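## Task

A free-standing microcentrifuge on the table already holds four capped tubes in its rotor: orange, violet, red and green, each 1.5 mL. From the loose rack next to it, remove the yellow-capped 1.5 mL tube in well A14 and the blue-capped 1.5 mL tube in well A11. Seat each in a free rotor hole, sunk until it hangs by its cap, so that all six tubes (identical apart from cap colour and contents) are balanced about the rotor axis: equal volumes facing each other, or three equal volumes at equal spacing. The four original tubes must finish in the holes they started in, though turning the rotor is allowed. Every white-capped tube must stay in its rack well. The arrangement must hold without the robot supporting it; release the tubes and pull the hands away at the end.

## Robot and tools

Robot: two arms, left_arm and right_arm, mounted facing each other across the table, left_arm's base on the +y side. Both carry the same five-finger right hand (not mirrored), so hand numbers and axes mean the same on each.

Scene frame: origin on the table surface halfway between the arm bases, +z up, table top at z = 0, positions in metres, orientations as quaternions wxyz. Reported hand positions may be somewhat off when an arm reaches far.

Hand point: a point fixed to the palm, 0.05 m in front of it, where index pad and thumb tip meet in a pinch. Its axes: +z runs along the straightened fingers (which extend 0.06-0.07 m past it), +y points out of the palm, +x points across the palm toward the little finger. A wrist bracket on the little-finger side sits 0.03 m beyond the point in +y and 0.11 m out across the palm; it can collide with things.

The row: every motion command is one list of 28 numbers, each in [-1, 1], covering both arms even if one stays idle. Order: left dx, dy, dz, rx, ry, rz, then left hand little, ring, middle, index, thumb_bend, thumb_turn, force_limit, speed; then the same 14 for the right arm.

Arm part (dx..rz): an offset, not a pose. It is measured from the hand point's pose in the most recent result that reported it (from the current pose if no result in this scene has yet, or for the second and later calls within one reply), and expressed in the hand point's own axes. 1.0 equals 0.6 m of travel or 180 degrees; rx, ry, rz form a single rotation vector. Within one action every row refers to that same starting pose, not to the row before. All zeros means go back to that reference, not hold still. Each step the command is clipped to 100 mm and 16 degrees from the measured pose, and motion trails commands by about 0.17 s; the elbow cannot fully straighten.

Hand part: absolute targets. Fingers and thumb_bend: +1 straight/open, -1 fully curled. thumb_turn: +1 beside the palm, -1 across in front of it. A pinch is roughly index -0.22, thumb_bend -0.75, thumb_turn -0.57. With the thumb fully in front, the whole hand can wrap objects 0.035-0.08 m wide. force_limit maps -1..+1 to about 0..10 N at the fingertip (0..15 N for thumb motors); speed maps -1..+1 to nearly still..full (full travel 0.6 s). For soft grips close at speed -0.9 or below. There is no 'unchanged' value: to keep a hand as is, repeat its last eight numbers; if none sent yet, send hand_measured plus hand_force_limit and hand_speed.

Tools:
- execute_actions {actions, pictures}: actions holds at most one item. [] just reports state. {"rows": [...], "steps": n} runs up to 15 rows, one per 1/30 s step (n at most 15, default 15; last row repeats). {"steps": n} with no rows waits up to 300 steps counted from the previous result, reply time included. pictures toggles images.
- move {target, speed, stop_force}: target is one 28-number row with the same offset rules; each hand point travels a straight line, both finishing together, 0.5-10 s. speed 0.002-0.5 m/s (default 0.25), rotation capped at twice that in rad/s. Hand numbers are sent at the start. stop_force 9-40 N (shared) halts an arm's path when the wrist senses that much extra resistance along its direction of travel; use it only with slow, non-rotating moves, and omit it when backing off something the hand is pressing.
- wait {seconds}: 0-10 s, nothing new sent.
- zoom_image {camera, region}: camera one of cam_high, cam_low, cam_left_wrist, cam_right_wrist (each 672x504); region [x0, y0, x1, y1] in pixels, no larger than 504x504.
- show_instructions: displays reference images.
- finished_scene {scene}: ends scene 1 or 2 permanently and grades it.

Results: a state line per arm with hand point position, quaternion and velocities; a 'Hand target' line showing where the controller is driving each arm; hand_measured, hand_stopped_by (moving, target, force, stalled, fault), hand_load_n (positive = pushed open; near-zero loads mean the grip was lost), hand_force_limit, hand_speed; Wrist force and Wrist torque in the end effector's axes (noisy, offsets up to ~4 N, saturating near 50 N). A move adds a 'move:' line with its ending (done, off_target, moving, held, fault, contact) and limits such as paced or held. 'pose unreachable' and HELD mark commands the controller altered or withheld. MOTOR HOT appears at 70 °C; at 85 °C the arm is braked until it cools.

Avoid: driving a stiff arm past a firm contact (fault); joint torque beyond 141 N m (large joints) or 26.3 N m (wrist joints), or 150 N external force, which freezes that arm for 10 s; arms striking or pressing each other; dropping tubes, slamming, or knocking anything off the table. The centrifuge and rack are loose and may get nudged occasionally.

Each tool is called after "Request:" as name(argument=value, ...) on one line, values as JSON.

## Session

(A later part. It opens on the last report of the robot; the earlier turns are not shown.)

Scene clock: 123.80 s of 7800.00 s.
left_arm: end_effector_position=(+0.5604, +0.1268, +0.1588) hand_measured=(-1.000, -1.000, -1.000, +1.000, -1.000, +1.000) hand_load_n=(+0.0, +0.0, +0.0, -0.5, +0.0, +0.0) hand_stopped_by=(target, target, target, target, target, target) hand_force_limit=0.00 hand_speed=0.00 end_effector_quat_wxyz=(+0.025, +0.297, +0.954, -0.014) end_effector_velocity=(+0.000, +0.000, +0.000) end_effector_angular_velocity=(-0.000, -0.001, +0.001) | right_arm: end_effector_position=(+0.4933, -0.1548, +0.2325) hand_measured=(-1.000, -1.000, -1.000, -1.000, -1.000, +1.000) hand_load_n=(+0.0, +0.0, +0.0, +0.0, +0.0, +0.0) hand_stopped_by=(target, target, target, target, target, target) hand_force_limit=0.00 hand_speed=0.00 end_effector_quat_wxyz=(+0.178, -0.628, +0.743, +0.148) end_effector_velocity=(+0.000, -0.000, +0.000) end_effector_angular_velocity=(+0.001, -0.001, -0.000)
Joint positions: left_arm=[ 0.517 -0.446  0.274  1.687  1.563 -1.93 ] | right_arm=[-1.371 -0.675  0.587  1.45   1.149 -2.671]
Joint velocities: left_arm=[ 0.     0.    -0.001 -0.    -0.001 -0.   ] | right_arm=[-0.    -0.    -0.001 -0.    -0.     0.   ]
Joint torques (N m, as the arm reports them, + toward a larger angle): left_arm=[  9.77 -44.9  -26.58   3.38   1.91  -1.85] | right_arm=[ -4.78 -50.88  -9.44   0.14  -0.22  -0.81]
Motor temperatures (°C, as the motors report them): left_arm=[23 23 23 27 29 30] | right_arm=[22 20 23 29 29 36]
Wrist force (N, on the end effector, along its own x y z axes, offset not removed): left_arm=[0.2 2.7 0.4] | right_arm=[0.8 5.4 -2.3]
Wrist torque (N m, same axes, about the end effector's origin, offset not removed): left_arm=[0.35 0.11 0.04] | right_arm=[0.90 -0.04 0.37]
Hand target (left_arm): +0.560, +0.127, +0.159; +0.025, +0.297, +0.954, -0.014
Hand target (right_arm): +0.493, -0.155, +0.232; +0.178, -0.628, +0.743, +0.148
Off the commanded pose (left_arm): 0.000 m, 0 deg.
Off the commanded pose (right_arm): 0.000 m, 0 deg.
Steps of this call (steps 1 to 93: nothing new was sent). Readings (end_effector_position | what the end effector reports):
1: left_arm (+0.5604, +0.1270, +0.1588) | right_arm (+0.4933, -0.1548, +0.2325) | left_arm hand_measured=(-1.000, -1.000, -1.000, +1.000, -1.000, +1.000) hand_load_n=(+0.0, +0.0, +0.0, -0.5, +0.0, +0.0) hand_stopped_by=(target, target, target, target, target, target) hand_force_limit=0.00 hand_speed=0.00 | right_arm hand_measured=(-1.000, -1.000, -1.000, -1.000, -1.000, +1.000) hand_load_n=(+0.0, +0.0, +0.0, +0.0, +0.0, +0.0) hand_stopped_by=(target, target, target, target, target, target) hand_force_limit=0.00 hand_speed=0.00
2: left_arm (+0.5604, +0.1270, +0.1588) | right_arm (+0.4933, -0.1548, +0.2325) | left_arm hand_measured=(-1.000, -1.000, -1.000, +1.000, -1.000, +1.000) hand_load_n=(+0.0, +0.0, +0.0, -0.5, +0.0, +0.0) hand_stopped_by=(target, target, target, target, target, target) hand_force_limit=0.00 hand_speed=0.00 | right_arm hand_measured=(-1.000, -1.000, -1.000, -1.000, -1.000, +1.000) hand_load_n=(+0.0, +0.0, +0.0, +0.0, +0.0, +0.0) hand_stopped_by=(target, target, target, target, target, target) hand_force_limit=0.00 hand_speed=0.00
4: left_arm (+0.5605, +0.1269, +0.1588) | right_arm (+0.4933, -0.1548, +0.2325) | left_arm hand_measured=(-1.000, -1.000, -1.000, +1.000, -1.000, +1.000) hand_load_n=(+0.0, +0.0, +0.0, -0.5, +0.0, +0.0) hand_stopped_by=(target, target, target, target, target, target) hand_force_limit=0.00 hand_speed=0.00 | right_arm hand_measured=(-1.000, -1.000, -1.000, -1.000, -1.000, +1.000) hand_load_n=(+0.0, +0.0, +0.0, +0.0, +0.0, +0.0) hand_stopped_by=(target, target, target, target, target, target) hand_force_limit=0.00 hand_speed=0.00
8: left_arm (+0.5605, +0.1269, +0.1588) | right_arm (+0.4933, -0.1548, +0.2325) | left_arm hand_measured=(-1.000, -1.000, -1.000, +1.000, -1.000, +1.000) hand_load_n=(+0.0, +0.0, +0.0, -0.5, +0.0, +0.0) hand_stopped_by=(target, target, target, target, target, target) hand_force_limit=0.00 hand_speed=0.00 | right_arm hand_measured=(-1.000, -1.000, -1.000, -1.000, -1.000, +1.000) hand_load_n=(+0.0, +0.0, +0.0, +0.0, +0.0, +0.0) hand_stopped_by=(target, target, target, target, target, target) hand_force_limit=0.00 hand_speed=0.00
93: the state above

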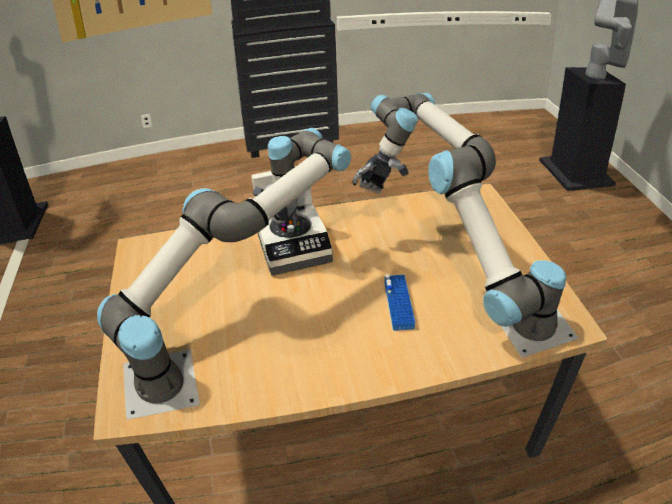

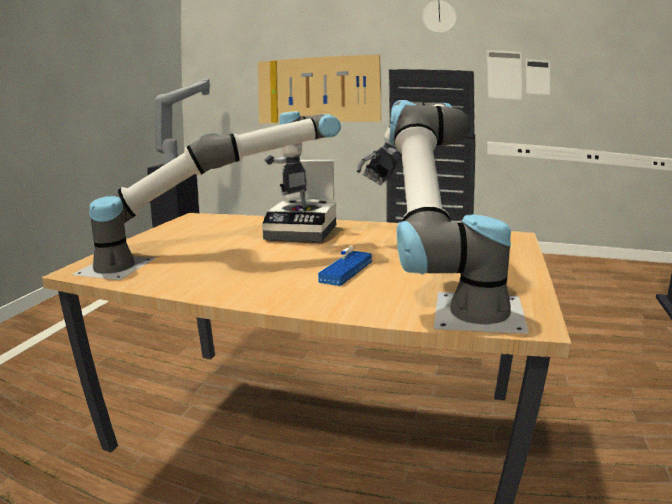

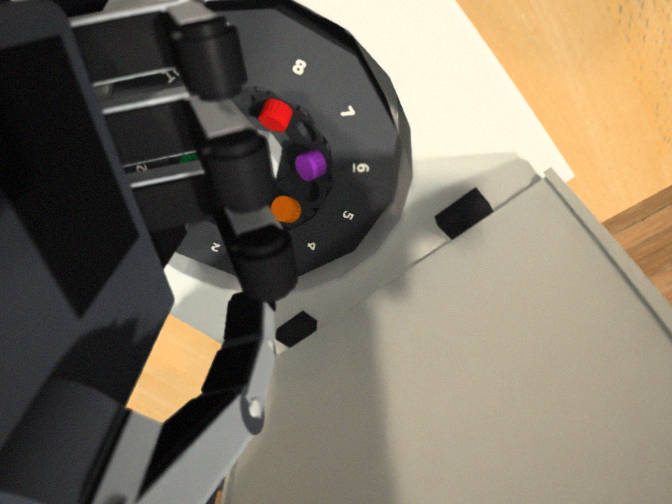

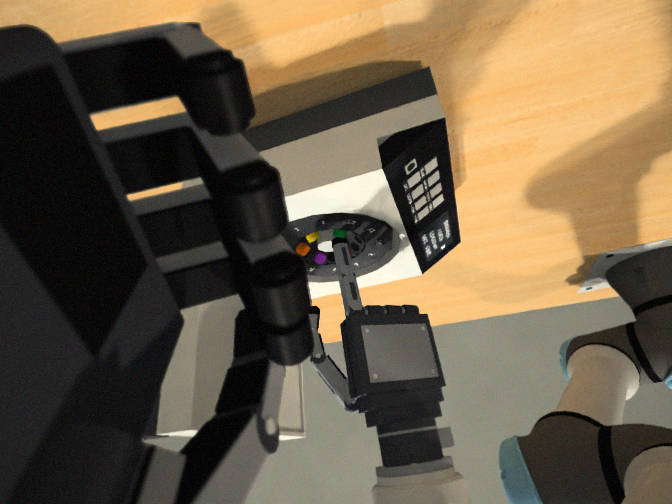

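Request:
move(target=[0.03,0.005,-0.04,0,0,0,-1,-1,-1,1,-1,1,0,0,0,0,0,0,0,0,-1,-1,-1,-1,-1,1,0,0], speed=0.1)

Request:
move(target=[0.13,-0.06,-0.1,0,0,0,-1,-1,-1,1,-1,1,0,0,0,0,0,0,0,0,-1,-1,-1,-1,-1,1,0,0], speed=0.25)

Request:
zoom_image(camera="cam_right_wrist", region=[260,180,420,300])

Scene clock: 126.00 s of 7800.00 s.
left_arm: end_effector_position=(+0.5465, +0.1404, +0.1816) hand_measured=(-1.000, -1.000, -1.000, +1.000, -1.000, +1.000) hand_load_n=(+0.0, +0.0, +0.0, +0.0, +0.0, +0.0) hand_stopped_by=(target, target, target, target, target, target) hand_force_limit=0.00 hand_speed=0.00 end_effector_quat_wxyz=(+0.025, +0.297, +0.954, -0.014) end_effector_velocity=(-0.001, +0.001, +0.001) end_effector_angular_velocity=(-0.000, -0.002, -0.001) | right_arm: end_effector_position=(+0.4933, -0.1548, +0.2325) hand_measured=(-1.000, -1.000, -1.000, -1.000, -1.000, +1.000) hand_load_n=(+0.0, +0.0, +0.0, +0.0, +0.0, +0.0) hand_stopped_by=(target, target, target, target, target, target) hand_force_limit=0.00 hand_speed=0.00 end_effector_quat_wxyz=(+0.178, -0.628, +0.743, +0.148) end_effector_velocity=(-0.000, +0.000, -0.000) end_effector_angular_velocity=(+0.000, +0.001, +0.001)
Joint positions: left_arm=[ 0.511 -0.557  0.431  1.64   1.563 -1.936] | right_arm=[-1.371 -0.675  0.587  1.45   1.149 -2.671]
Joint velocities: left_arm=[-0.001 -0.009  0.015 -0.007 -0.002  0.   ] | right_arm=[ 0.001  0.     0.001  0.    -0.001 -0.   ]
Joint torques (N m, as the arm reports them, + toward a larger angle): left_arm=[-10.9  -59.3  -10.37   0.8   -2.21  -1.97] | right_arm=[ -5.65 -50.   -10.37  -0.04  -0.13  -0.72]
Motor temperatures (°C, as the motors report them): left_arm=[23 23 23 27 29 30] | right_arm=[22 20 23 29 29 36]
Wrist force (N, on the end effector, along its own x y z axes, offset not removed): left_arm=[1.5 4.0 1.5] | right_arm=[2.2 6.7 -3.0]
Wrist torque (N m, same axes, about the end effector's origin, offset not removed): left_arm=[0.48 -0.13 0.18] | right_arm=[1.15 -0.27 0.45]
Hand target (left_arm): +0.546, +0.140, +0.182; +0.025, +0.297, +0.954, -0.014
Hand target (right_arm): +0.493, -0.155, +0.232; +0.178, -0.628, +0.743, +0.148
Off the commanded pose (left_arm): 0.000 m, 0 deg.
Off the commanded pose (right_arm): 0.000 m, 0 deg.
move: done

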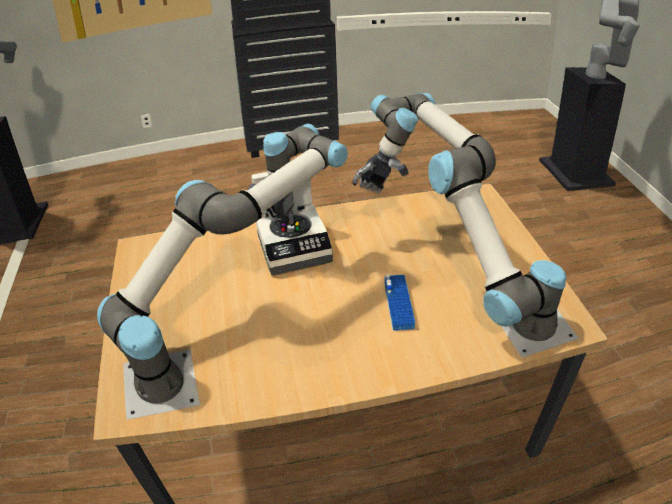

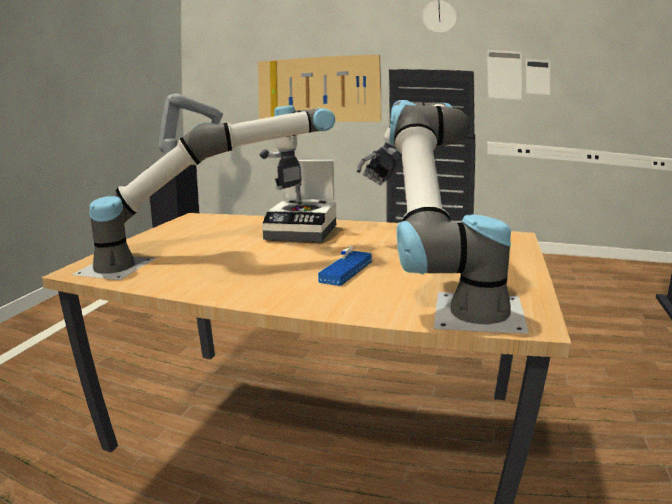

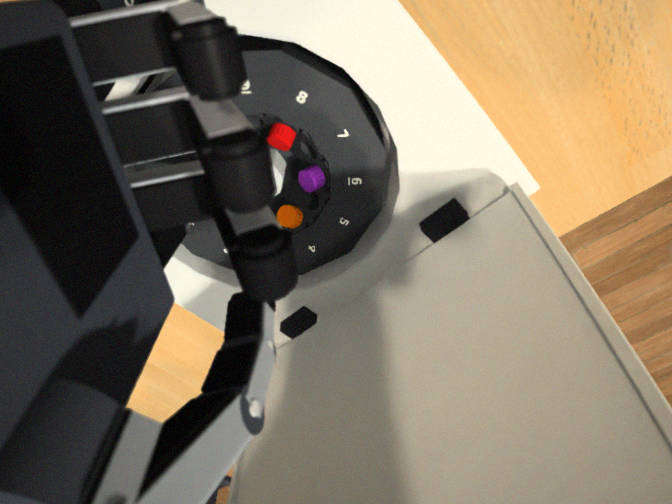

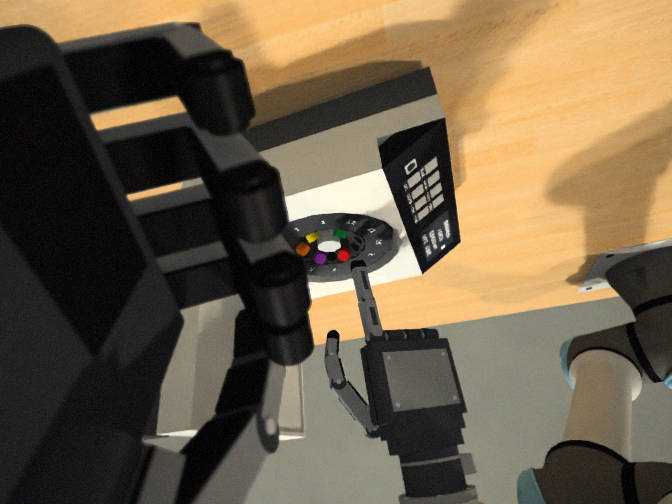

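Scene clock: 127.03 s of 7800.00 s.
left_arm: end_effector_position=(+0.4597, +0.1575, +0.2375) hand_measured=(-1.000, -1.000, -1.000, +1.000, -1.000, +1.000) hand_load_n=(+0.0, +0.0, +0.0, +0.0, +0.0, +0.0) hand_stopped_by=(target, target, target, target, target, target) hand_force_limit=0.00 hand_speed=0.00 end_effector_quat_wxyz=(+0.025, +0.297, +0.954, -0.014) end_effector_velocity=(-0.001, +0.000, +0.002) end_effector_angular_velocity=(-0.003, -0.003, -0.001) | right_arm: end_effector_position=(+0.4933, -0.1548, +0.2325) hand_measured=(-1.000, -1.000, -1.000, -1.000, -1.000, +1.000) hand_load_n=(+0.0, +0.0, +0.0, +0.0, +0.0, +0.0) hand_stopped_by=(target, target, target, target, target, target) hand_force_limit=0.00 hand_speed=0.00 end_effector_quat_wxyz=(+0.178, -0.628, +0.743, +0.148) end_effector_velocity=(-0.001, +0.000, +0.000) end_effector_angular_velocity=(-0.000, +0.001, +0.001)
Joint positions: left_arm=[ 0.405 -0.839  0.805  1.549  1.557 -2.042] | right_arm=[-1.371 -0.675  0.587  1.45   1.149 -2.671]
Joint velocities: left_arm=[-0.002 -0.007  0.007 -0.004 -0.001 -0.002] | right_arm=[ 0.001 -0.     0.     0.001 -0.    -0.   ]
Joint torques (N m, as the arm reports them, + toward a larger angle): left_arm=[ -9.2  -52.59 -10.55   0.61  -2.12  -1.57] | right_arm=[ -4.78 -50.11 -10.12  -0.09  -0.16  -0.66]
Motor temperatures (°C, as the motors report them): left_arm=[23 23 23 27 29 30] | right_arm=[22 20 23 29 29 36]
Wrist force (N, on the end effector, along its own x y z axes, offset not removed): left_arm=[-0.2 1.4 1.4] | right_arm=[0.4 4.9 -3.6]
Wrist torque (N m, same axes, about the end effector's origin, offset not removed): left_arm=[0.08 -0.08 0.01] | right_arm=[0.88 -0.07 0.25]
Hand target (left_arm): +0.460, +0.158, +0.238; +0.025, +0.297, +0.954, -0.014
Hand target (right_arm): +0.493, -0.155, +0.232; +0.178, -0.628, +0.743, +0.148
Off the commanded pose (left_arm): 0.000 m, 0 deg.
Off the commanded pose (right_arm): 0.000 m, 0 deg.
move: done

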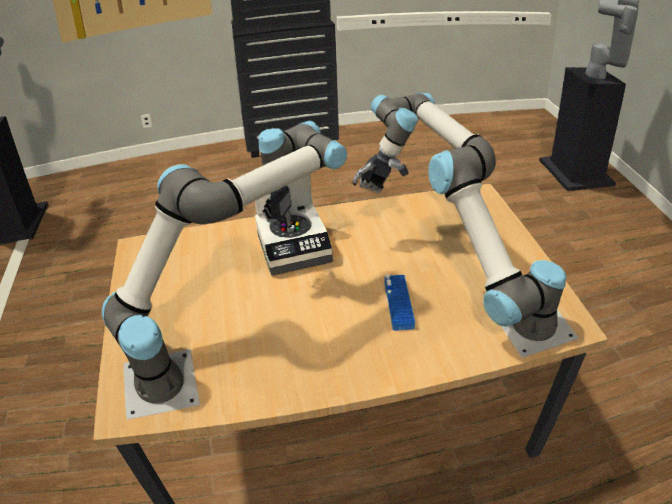

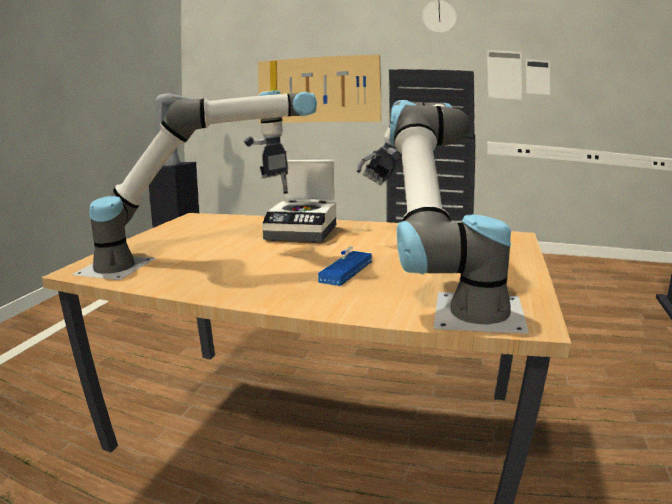

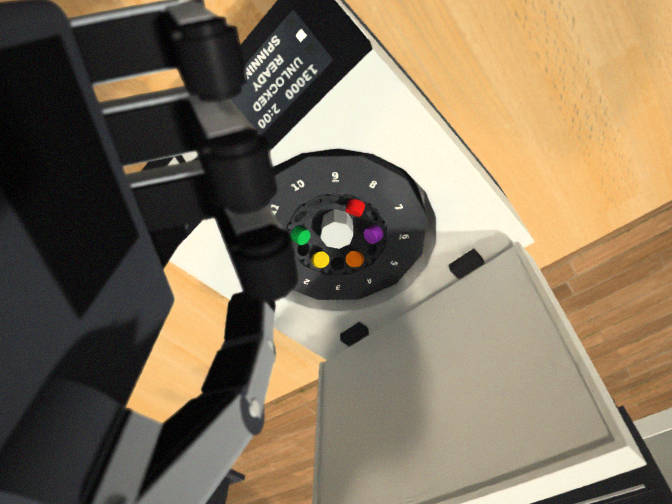

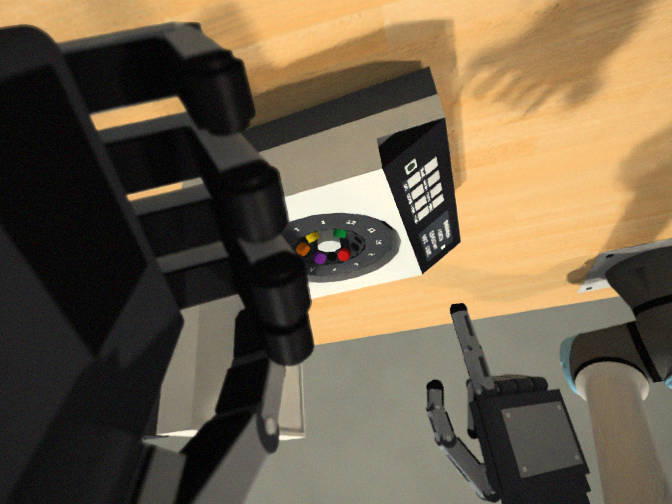

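Region (260, 180, 420, 300) of cam_right_wrist's 672x504 image, scaled by 3.150, with more detail than that image has; it fills the top 378 rows of this view, and the rest is white.

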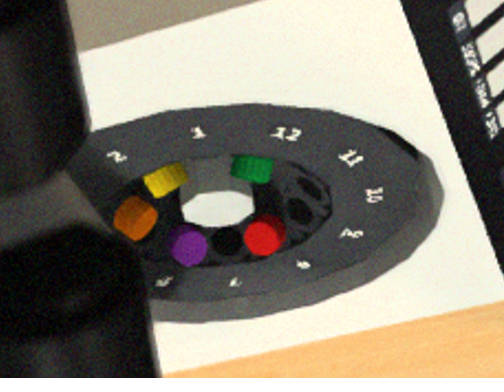

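Request:
move(target=[0.0622,-0.676,0.234,0.376,-0.071,-0.130,-1,-1,-1,0.25,-0.75,-0.57,0,0,0,0,0,0,0,0,-1,-1,-1,-1,-1,1,0,0], speed=0.3)

Scene clock: 130.53 s of 7800.00 s.
left_arm: end_effector_position=(+0.2040, -0.1606, +0.1001) hand_measured=(-1.000, -1.000, -1.000, +0.250, -0.750, -0.570) hand_load_n=(+0.0, +0.0, +0.0, +0.0, +0.0, +0.0) hand_stopped_by=(target, target, target, target, target, target) hand_force_limit=0.00 hand_speed=0.00 end_effector_quat_wxyz=(-0.048, +0.070, +0.815, -0.573) end_effector_velocity=(-0.001, -0.002, -0.000) end_effector_angular_velocity=(-0.010, -0.000, +0.004) | right_arm: end_effector_position=(+0.4933, -0.1548, +0.2325) hand_measured=(-1.000, -1.000, -1.000, -1.000, -1.000, +1.000) hand_load_n=(+0.0, +0.0, +0.0, +0.0, +0.0, +0.0) hand_stopped_by=(target, target, target, target, target, target) hand_force_limit=0.00 hand_speed=0.00 end_effector_quat_wxyz=(+0.178, -0.628, +0.743, +0.148) end_effector_velocity=(-0.000, +0.000, -0.000) end_effector_angular_velocity=(+0.000, +0.001, +0.001)
Joint positions: left_arm=[ 0.054 -0.983  1.465 -0.12   1.864 -3.03 ] | right_arm=[-1.371 -0.675  0.587  1.45   1.149 -2.671]
Joint velocities: left_arm=[-0.003 -0.     0.006 -0.016 -0.005 -0.003] | right_arm=[ 0.001  0.     0.     0.    -0.001 -0.   ]
Joint torques (N m, as the arm reports them, + toward a larger angle): left_arm=[-12.29 -31.66 -10.39  -2.32  -1.93  -1.78] | right_arm=[ -5.58 -49.77  -9.09   0.    -0.27  -0.73]
Motor temperatures (°C, as the motors report them): left_arm=[23 23 23 27 29 30] | right_arm=[22 20 23 29 29 36]
Wrist force (N, on the end effector, along its own x y z axes, offset not removed): left_arm=[2.1 3.0 -0.8] | right_arm=[-0.1 4.5 -1.2]
Wrist torque (N m, same axes, about the end effector's origin, offset not removed): left_arm=[0.54 -0.31 0.19] | right_arm=[0.73 0.02 0.41]
Hand target (left_arm): +0.204, -0.161, +0.100; -0.048, +0.070, +0.815, -0.573
Hand target (right_arm): +0.493, -0.155, +0.232; +0.178, -0.628, +0.743, +0.148
Off the commanded pose (left_arm): 0.000 m, 0 deg.
Off the commanded pose (right_arm): 0.000 m, 0 deg.
move: done

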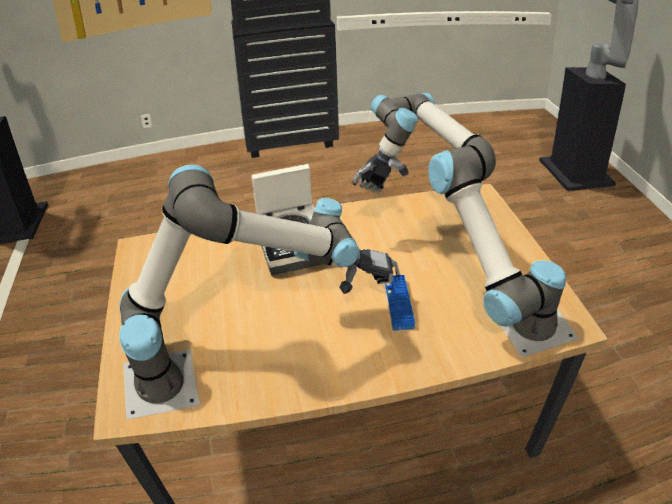

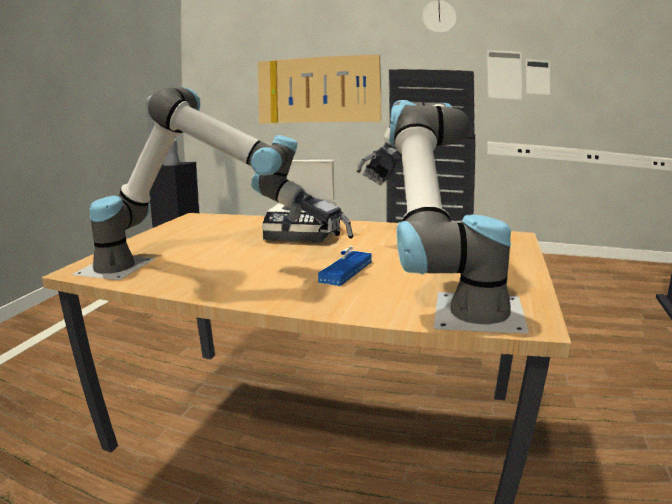

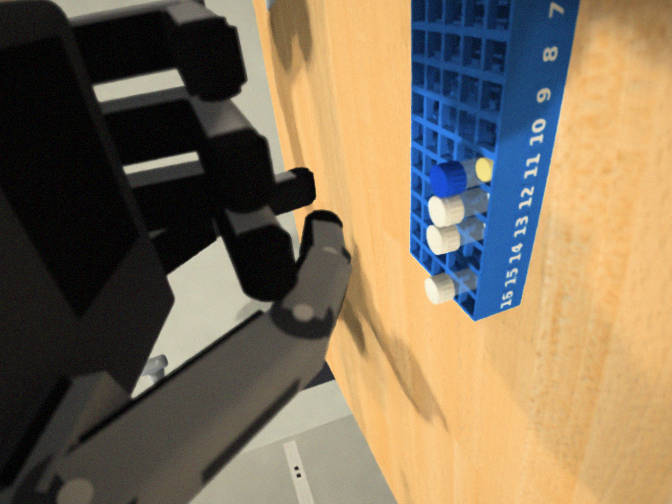

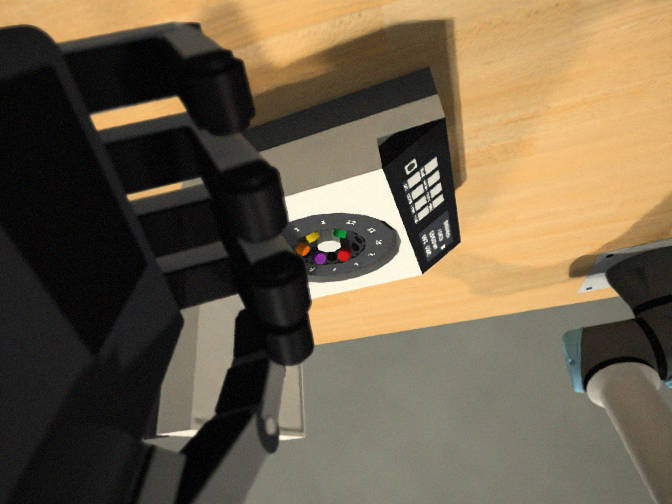

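Descend 35 mm with +0.8 mm x.

Request:
move(target=[0.0014,0.0548,0.02,0,0,0,-1,-1,-1,0.25,-0.75,-0.57,0,0,0,0,0,0,0,0,-1,-1,-1,-1,-1,1,0,0], speed=0.08)

Request:
move(target=[0,0.0288,0.0105,0,0,0,-1,-1,-1,0.25,-0.75,-0.57,0,0,0,0,0,0,0,0,-1,-1,-1,-1,-1,1,0,0], speed=0.015, stop_force=9)

Request:
zoom_image(camera="cam_left_wrist", region=[240,120,440,300])

Scene clock: 132.27 s of 7800.00 s.
left_arm: end_effector_position=(+0.2032, -0.1607, +0.0652) hand_measured=(-1.000, -1.000, -1.000, +0.250, -0.750, -0.570) hand_load_n=(+0.0, +0.0, +0.0, +0.0, +0.0, +0.0) hand_stopped_by=(target, target, target, target, target, target) hand_force_limit=0.00 hand_speed=0.00 end_effector_quat_wxyz=(-0.048, +0.070, +0.815, -0.573) end_effector_velocity=(+0.000, +0.000, -0.003) end_effector_angular_velocity=(+0.002, +0.001, +0.001) | right_arm: end_effector_position=(+0.4933, -0.1548, +0.2325) hand_measured=(-1.000, -1.000, -1.000, -1.000, -1.000, +1.000) hand_load_n=(+0.0, +0.0, +0.0, +0.0, +0.0, +0.0) hand_stopped_by=(target, target, target, target, target, target) hand_force_limit=0.00 hand_speed=0.00 end_effector_quat_wxyz=(+0.178, -0.628, +0.743, +0.148) end_effector_velocity=(+0.000, +0.000, +0.000) end_effector_angular_velocity=(+0.001, -0.001, +0.000)
Joint positions: left_arm=[ 0.052 -0.943  1.498 -0.194  1.863 -3.031] | right_arm=[-1.371 -0.675  0.587  1.45   1.149 -2.671]
Joint velocities: left_arm=[ 0.     0.004  0.001 -0.004 -0.001 -0.001] | right_arm=[ 0.     0.    -0.001 -0.001 -0.001  0.   ]
Joint torques (N m, as the arm reports them, + toward a larger angle): left_arm=[-10.58 -32.93 -11.21  -2.18  -2.06  -1.9 ] | right_arm=[ -4.84 -49.5  -10.04  -0.21  -0.06  -0.73]
Motor temperatures (°C, as the motors report them): left_arm=[23 23 23 27 29 30] | right_arm=[22 20 23 29 29 36]
Wrist force (N, on the end effector, along its own x y z axes, offset not removed): left_arm=[0.4 2.7 2.4] | right_arm=[0.9 3.1 -0.2]
Wrist torque (N m, same axes, about the end effector's origin, offset not removed): left_arm=[0.19 -0.11 0.13] | right_arm=[0.52 0.05 0.24]
Hand target (left_arm): +0.203, -0.161, +0.065; -0.048, +0.070, +0.815, -0.573
Hand target (right_arm): +0.493, -0.155, +0.232; +0.178, -0.628, +0.743, +0.148
Off the commanded pose (left_arm): 0.000 m, 0 deg.
Off the commanded pose (right_arm): 0.000 m, 0 deg.
move: done

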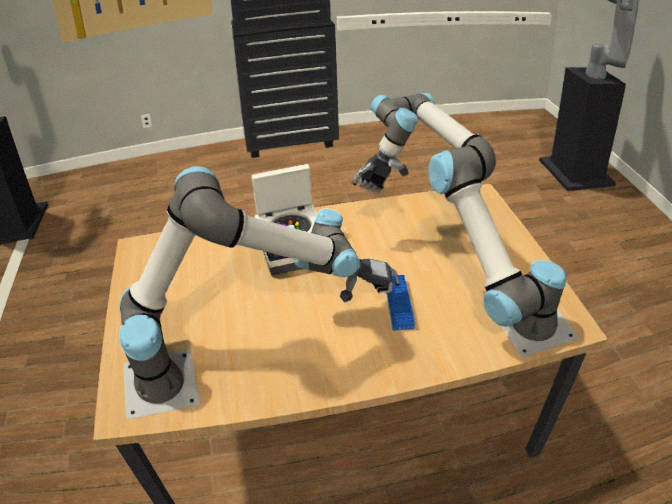

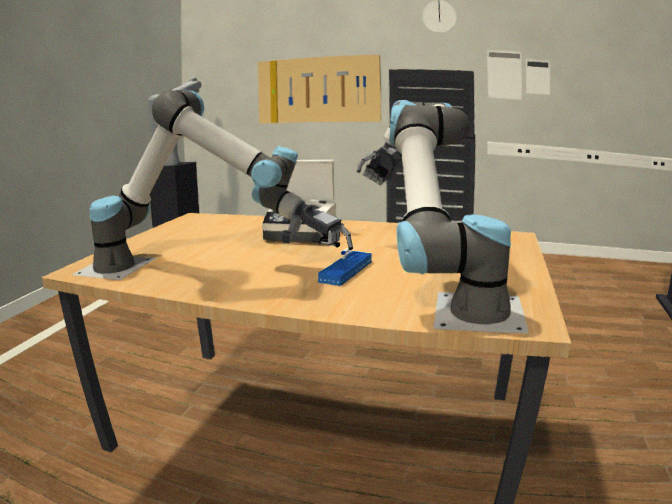

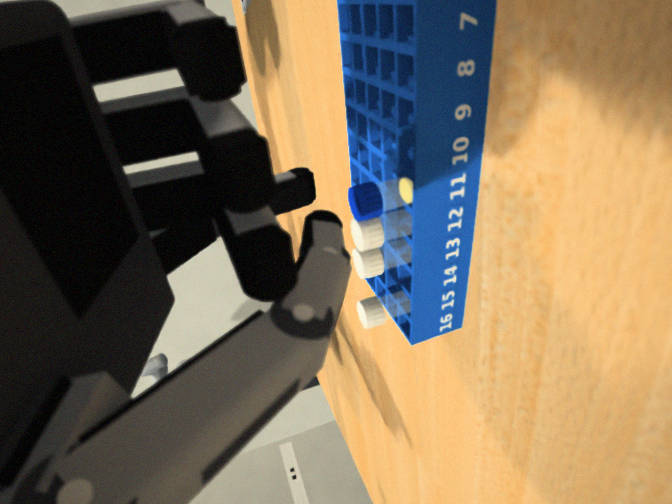

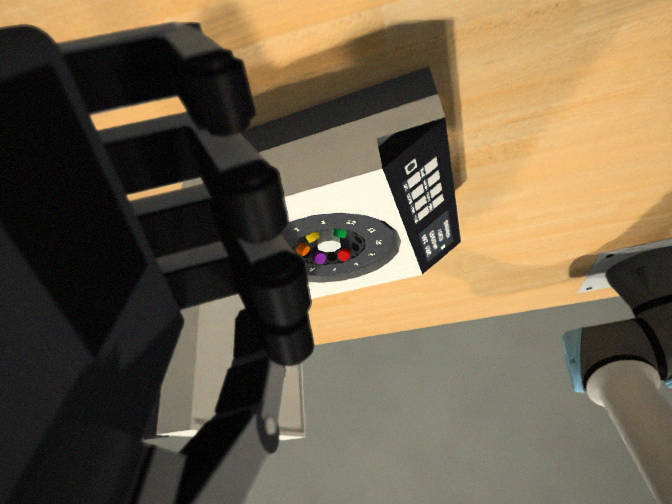

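Scene clock: 133.73 s of 7800.00 s.
left_arm: end_effector_position=(+0.2032, -0.1608, +0.0470) hand_measured=(-1.000, -1.000, -1.000, +0.250, -0.750, -0.570) hand_load_n=(+0.0, +0.0, +0.0, +0.0, +0.0, +0.0) hand_stopped_by=(target, target, target, target, target, target) hand_force_limit=0.00 hand_speed=0.00 end_effector_quat_wxyz=(-0.048, +0.070, +0.815, -0.573) end_effector_velocity=(+0.000, +0.000, -0.001) end_effector_angular_velocity=(-0.001, +0.000, +0.001) | right_arm: end_effector_position=(+0.4933, -0.1548, +0.2325) hand_measured=(-1.000, -1.000, -1.000, -1.000, -1.000, +1.000) hand_load_n=(+0.0, +0.0, +0.0, +0.0, +0.0, +0.0) hand_stopped_by=(target, target, target, target, target, target) hand_force_limit=0.00 hand_speed=0.00 end_effector_quat_wxyz=(+0.178, -0.628, +0.743, +0.148) end_effector_velocity=(-0.000, +0.000, -0.000) end_effector_angular_velocity=(-0.000, -0.001, +0.001)
Joint positions: left_arm=[ 0.052 -0.919  1.512 -0.231  1.863 -3.031] | right_arm=[-1.371 -0.675  0.587  1.45   1.149 -2.671]
Joint velocities: left_arm=[ 0.     0.001  0.001 -0.003 -0.    -0.   ] | right_arm=[ 0.001  0.    -0.    -0.001  0.     0.   ]
Joint torques (N m, as the arm reports them, + toward a larger angle): left_arm=[  3.29 -33.43 -10.09  -2.24   0.78   1.05] | right_arm=[ -5.6  -49.7   -9.57   0.17  -0.15  -0.89]
Motor temperatures (°C, as the motors report them): left_arm=[23 23 23 27 29 30] | right_arm=[22 20 23 29 29 36]
Wrist force (N, on the end effector, along its own x y z axes, offset not removed): left_arm=[1.7 1.4 1.5] | right_arm=[0.9 2.1 -1.8]
Wrist torque (N m, same axes, about the end effector's origin, offset not removed): left_arm=[0.09 -0.28 0.13] | right_arm=[0.36 -0.17 0.36]
Hand target (left_arm): +0.203, -0.161, +0.047; -0.048, +0.070, +0.815, -0.573
Hand target (right_arm): +0.493, -0.155, +0.232; +0.178, -0.628, +0.743, +0.148
Off the commanded pose (left_arm): 0.000 m, 0 deg.
Off the commanded pose (right_arm): 0.000 m, 0 deg.
move: done

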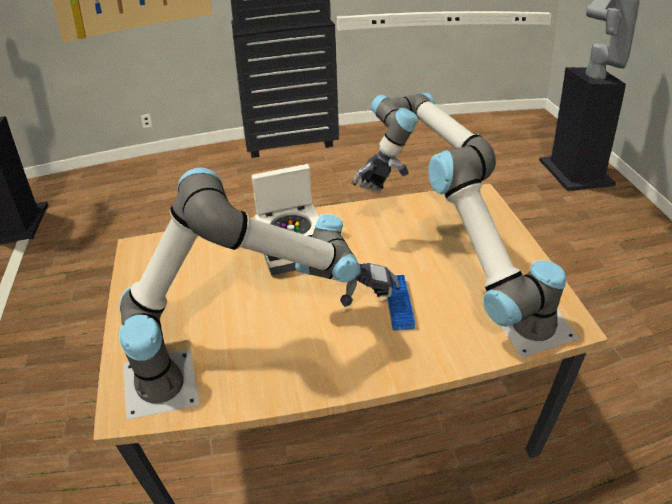

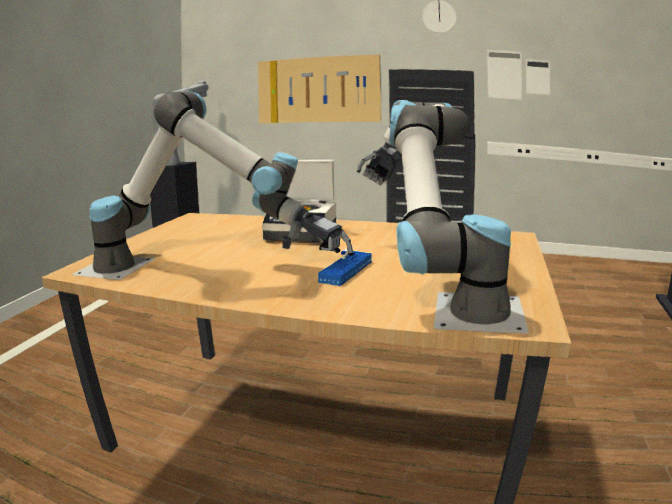

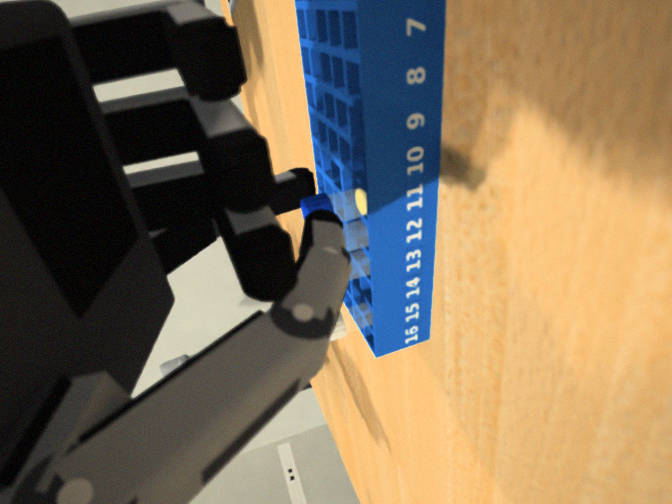

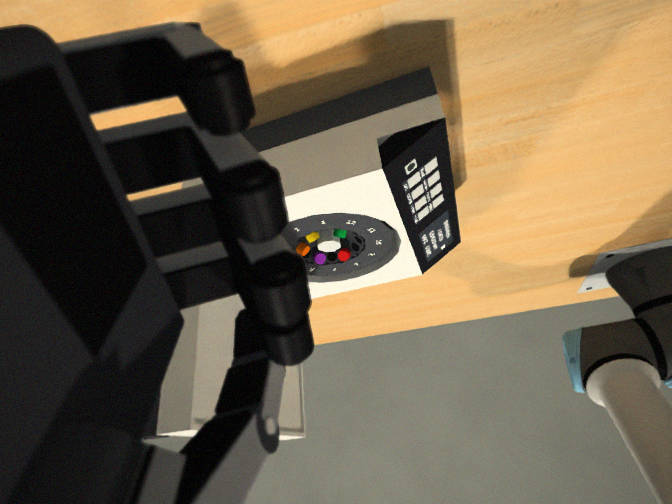

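Region (240, 120, 440, 300) of cam_left_wrist's 672x504 image, scaled by 2.520, with more detail than that image has; it fills the top 454 rows of this view, and the rest is white.

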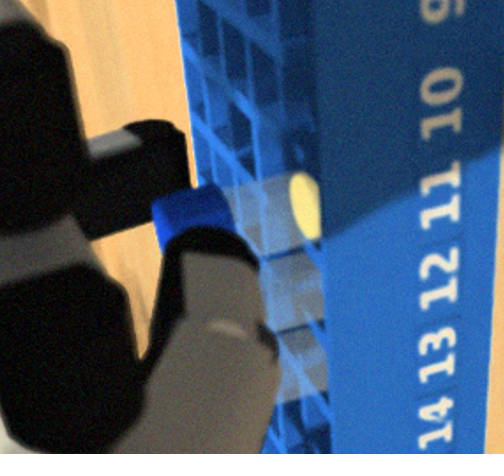

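Request:
move(target=[0,-0.0012,0.0049,0,0,0,-1,-1,-1,-0.3,-0.75,-0.57,0,-0.92,0,0,0,0,0,0,-1,-1,-1,-1,-1,1,0,0], speed=0.01)

Request:
zoom_image(camera="cam_left_wrist", region=[240,120,440,300])

Scene clock: 136.97 s of 7800.00 s.
left_arm: end_effector_position=(+0.2027, -0.1637, +0.0467) hand_measured=(-1.000, -1.000, -1.000, -0.024, -0.750, -0.570) hand_load_n=(+0.0, +0.0, +0.0, +5.5, +0.5, +0.0) hand_stopped_by=(target, target, target, force, target, target) hand_force_limit=0.00 hand_speed=-0.92 end_effector_quat_wxyz=(-0.048, +0.070, +0.815, -0.573) end_effector_velocity=(+0.001, +0.000, +0.000) end_effector_angular_velocity=(-0.000, +0.000, +0.001) | right_arm: end_effector_position=(+0.4933, -0.1548, +0.2325) hand_measured=(-1.000, -1.000, -1.000, -1.000, -1.000, +1.000) hand_load_n=(+0.0, +0.0, +0.0, +0.0, +0.0, +0.0) hand_stopped_by=(target, target, target, target, target, target) hand_force_limit=0.00 hand_speed=0.00 end_effector_quat_wxyz=(+0.178, -0.628, +0.743, +0.148) end_effector_velocity=(-0.000, +0.000, +0.000) end_effector_angular_velocity=(-0.000, -0.001, +0.000)
Joint positions: left_arm=[ 0.05  -0.914  1.503 -0.227  1.862 -3.031] | right_arm=[-1.371 -0.675  0.587  1.45   1.149 -2.671]
Joint velocities: left_arm=[ 0.001 -0.    -0.     0.     0.    -0.   ] | right_arm=[ 0.001  0.    -0.001  0.     0.001  0.   ]
Joint torques (N m, as the arm reports them, + toward a larger angle): left_arm=[-10.58 -34.26 -25.79   0.7   -1.77  -1.92] | right_arm=[ -4.91 -49.47  -9.04   0.06  -0.21  -0.56]
Motor temperatures (°C, as the motors report them): left_arm=[23 23 23 27 29 30] | right_arm=[22 20 23 29 29 36]
Wrist force (N, on the end effector, along its own x y z axes, offset not removed): left_arm=[0.3 2.3 3.0] | right_arm=[2.2 2.6 0.8]
Wrist torque (N m, same axes, about the end effector's origin, offset not removed): left_arm=[0.23 -0.14 0.05] | right_arm=[0.34 -0.28 0.37]
Hand target (left_arm): +0.203, -0.164, +0.047; -0.048, +0.070, +0.815, -0.573
Hand target (right_arm): +0.493, -0.155, +0.232; +0.178, -0.628, +0.743, +0.148
Off the commanded pose (left_arm): 0.000 m, 0 deg.
Off the commanded pose (right_arm): 0.000 m, 0 deg.
move: done

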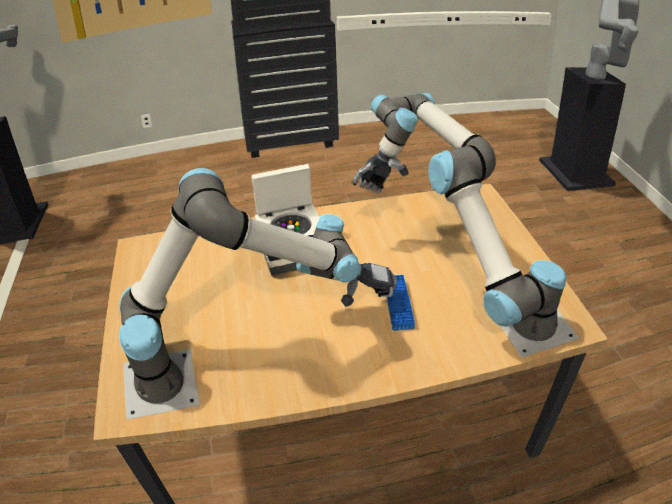

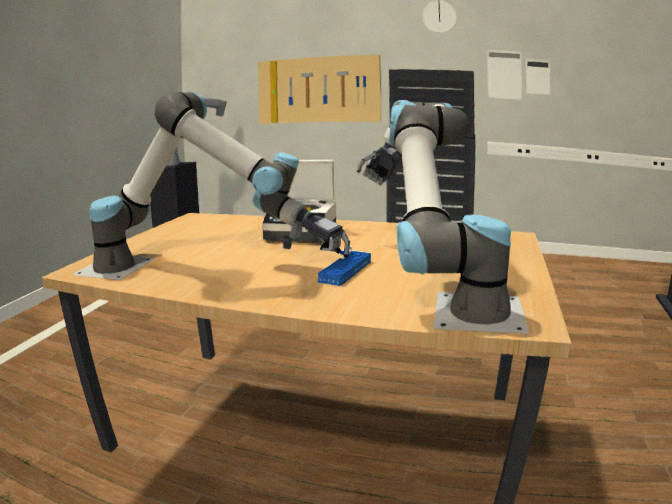

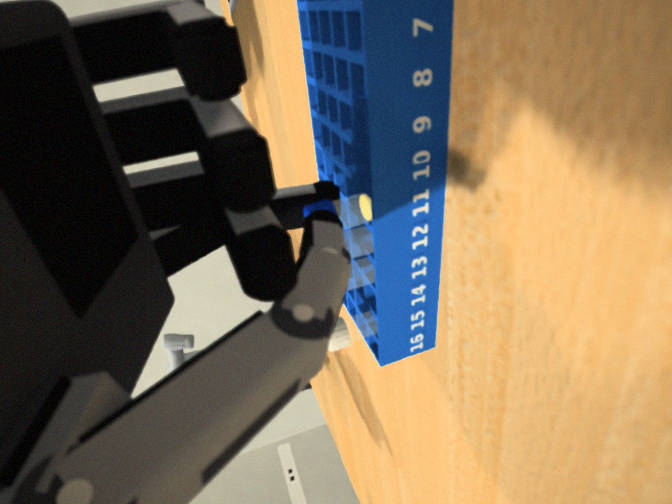

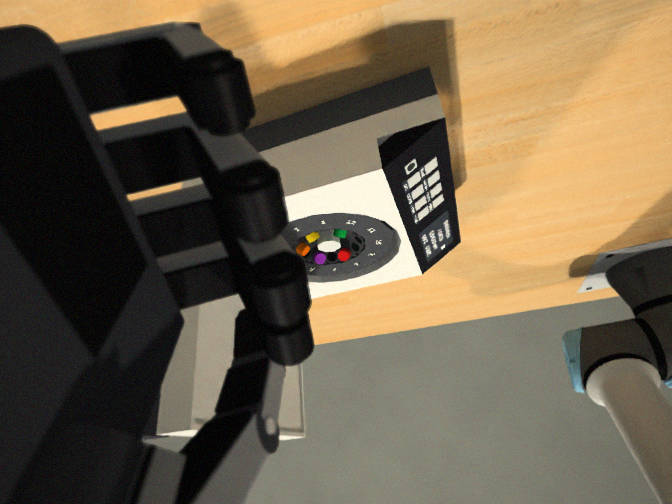

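Region (240, 120, 440, 300) of cam_left_wrist's 672x504 image, scaled by 2.520, with more detail than that image has; it fills the top 454 rows of this view, and the rest is white.

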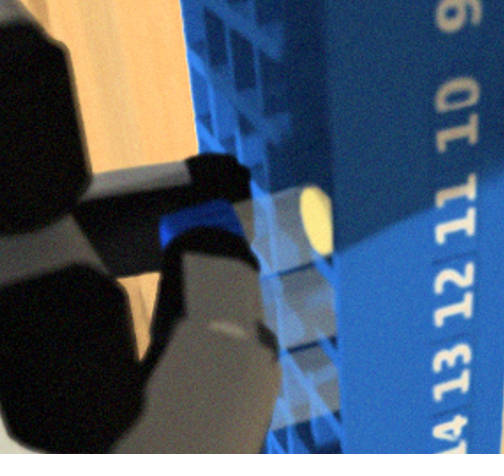

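Request:
move(target=[0,-0.11,-0.04,0,0,0,-1,-1,-1,-0.3,-0.75,-0.57,0,-0.92,0,0,0,0,0,0,-1,-1,-1,-1,-1,1,0,0], speed=0.06)

Scene clock: 139.10 s of 7800.00 s.
left_arm: end_effector_position=(+0.2026, -0.1634, +0.1168) hand_measured=(-1.000, -1.000, -1.000, -0.024, -0.750, -0.570) hand_load_n=(+0.0, +0.0, +0.0, +5.5, +0.5, +0.0) hand_stopped_by=(target, target, target, force, target, target) hand_force_limit=0.00 hand_speed=-0.92 end_effector_quat_wxyz=(-0.048, +0.070, +0.815, -0.573) end_effector_velocity=(+0.000, -0.000, +0.002) end_effector_angular_velocity=(+0.000, +0.000, +0.000) | right_arm: end_effector_position=(+0.4933, -0.1548, +0.2325) hand_measured=(-1.000, -1.000, -1.000, -1.000, -1.000, +1.000) hand_load_n=(+0.0, +0.0, +0.0, +0.0, +0.0, +0.0) hand_stopped_by=(target, target, target, target, target, target) hand_force_limit=0.00 hand_speed=0.00 end_effector_quat_wxyz=(+0.178, -0.628, +0.743, +0.148) end_effector_velocity=(-0.000, -0.000, -0.000) end_effector_angular_velocity=(-0.001, +0.001, -0.000)
Joint positions: left_arm=[ 0.05  -0.996  1.439 -0.081  1.861 -3.032] | right_arm=[-1.371 -0.675  0.587  1.45   1.149 -2.671]
Joint velocities: left_arm=[ 0.    -0.001 -0.003  0.005  0.    -0.   ] | right_arm=[-0.    -0.     0.001  0.     0.001 -0.   ]
Joint torques (N m, as the arm reports them, + toward a larger angle): left_arm=[-11.19 -46.95 -27.19   0.71  -1.59  -0.61] | right_arm=[ -5.12 -49.76  -9.91   0.02  -0.26  -0.46]
Motor temperatures (°C, as the motors report them): left_arm=[23 23 23 27 29 30] | right_arm=[22 20 23 29 29 36]
Wrist force (N, on the end effector, along its own x y z axes, offset not removed): left_arm=[0.4 2.9 3.4] | right_arm=[1.6 0.7 1.6]
Wrist torque (N m, same axes, about the end effector's origin, offset not removed): left_arm=[0.22 -0.14 0.00] | right_arm=[-0.01 -0.30 0.32]
Hand target (left_arm): +0.203, -0.163, +0.117; -0.048, +0.070, +0.815, -0.573
Hand target (right_arm): +0.493, -0.155, +0.232; +0.178, -0.628, +0.743, +0.148
Off the commanded pose (left_arm): 0.000 m, 0 deg.
Off the commanded pose (right_arm): 0.000 m, 0 deg.
move: done

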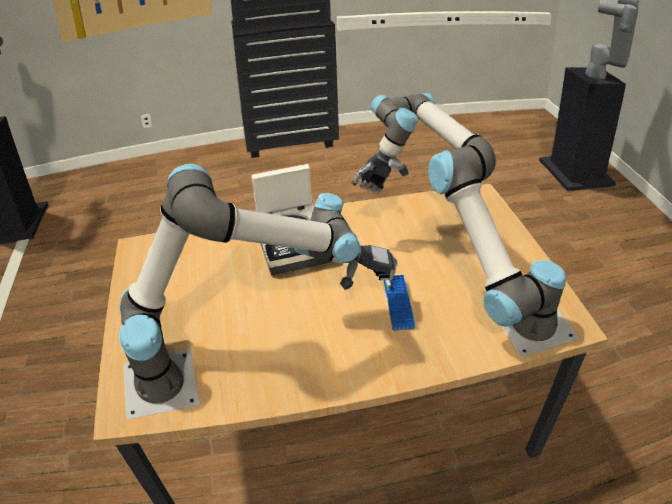

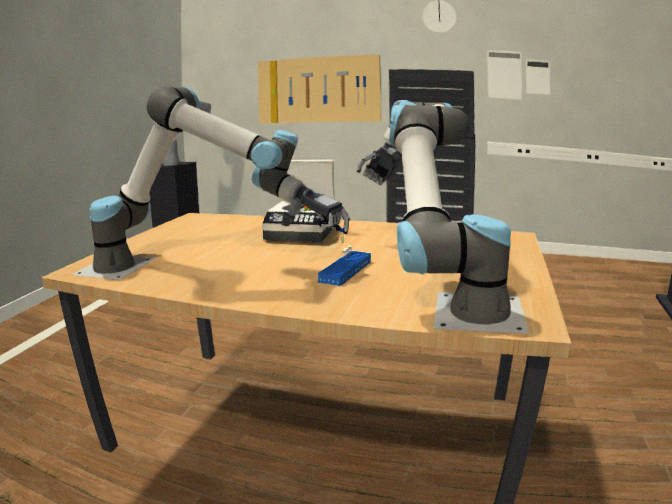

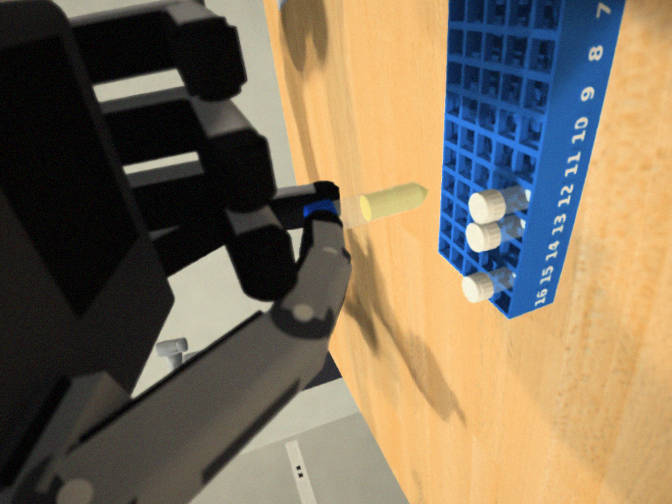

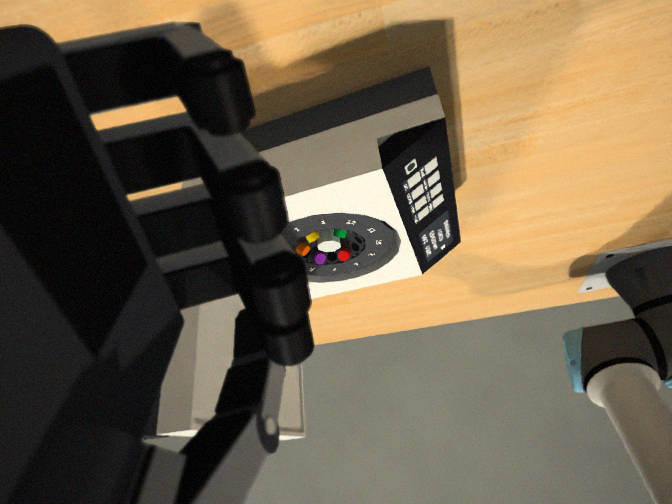

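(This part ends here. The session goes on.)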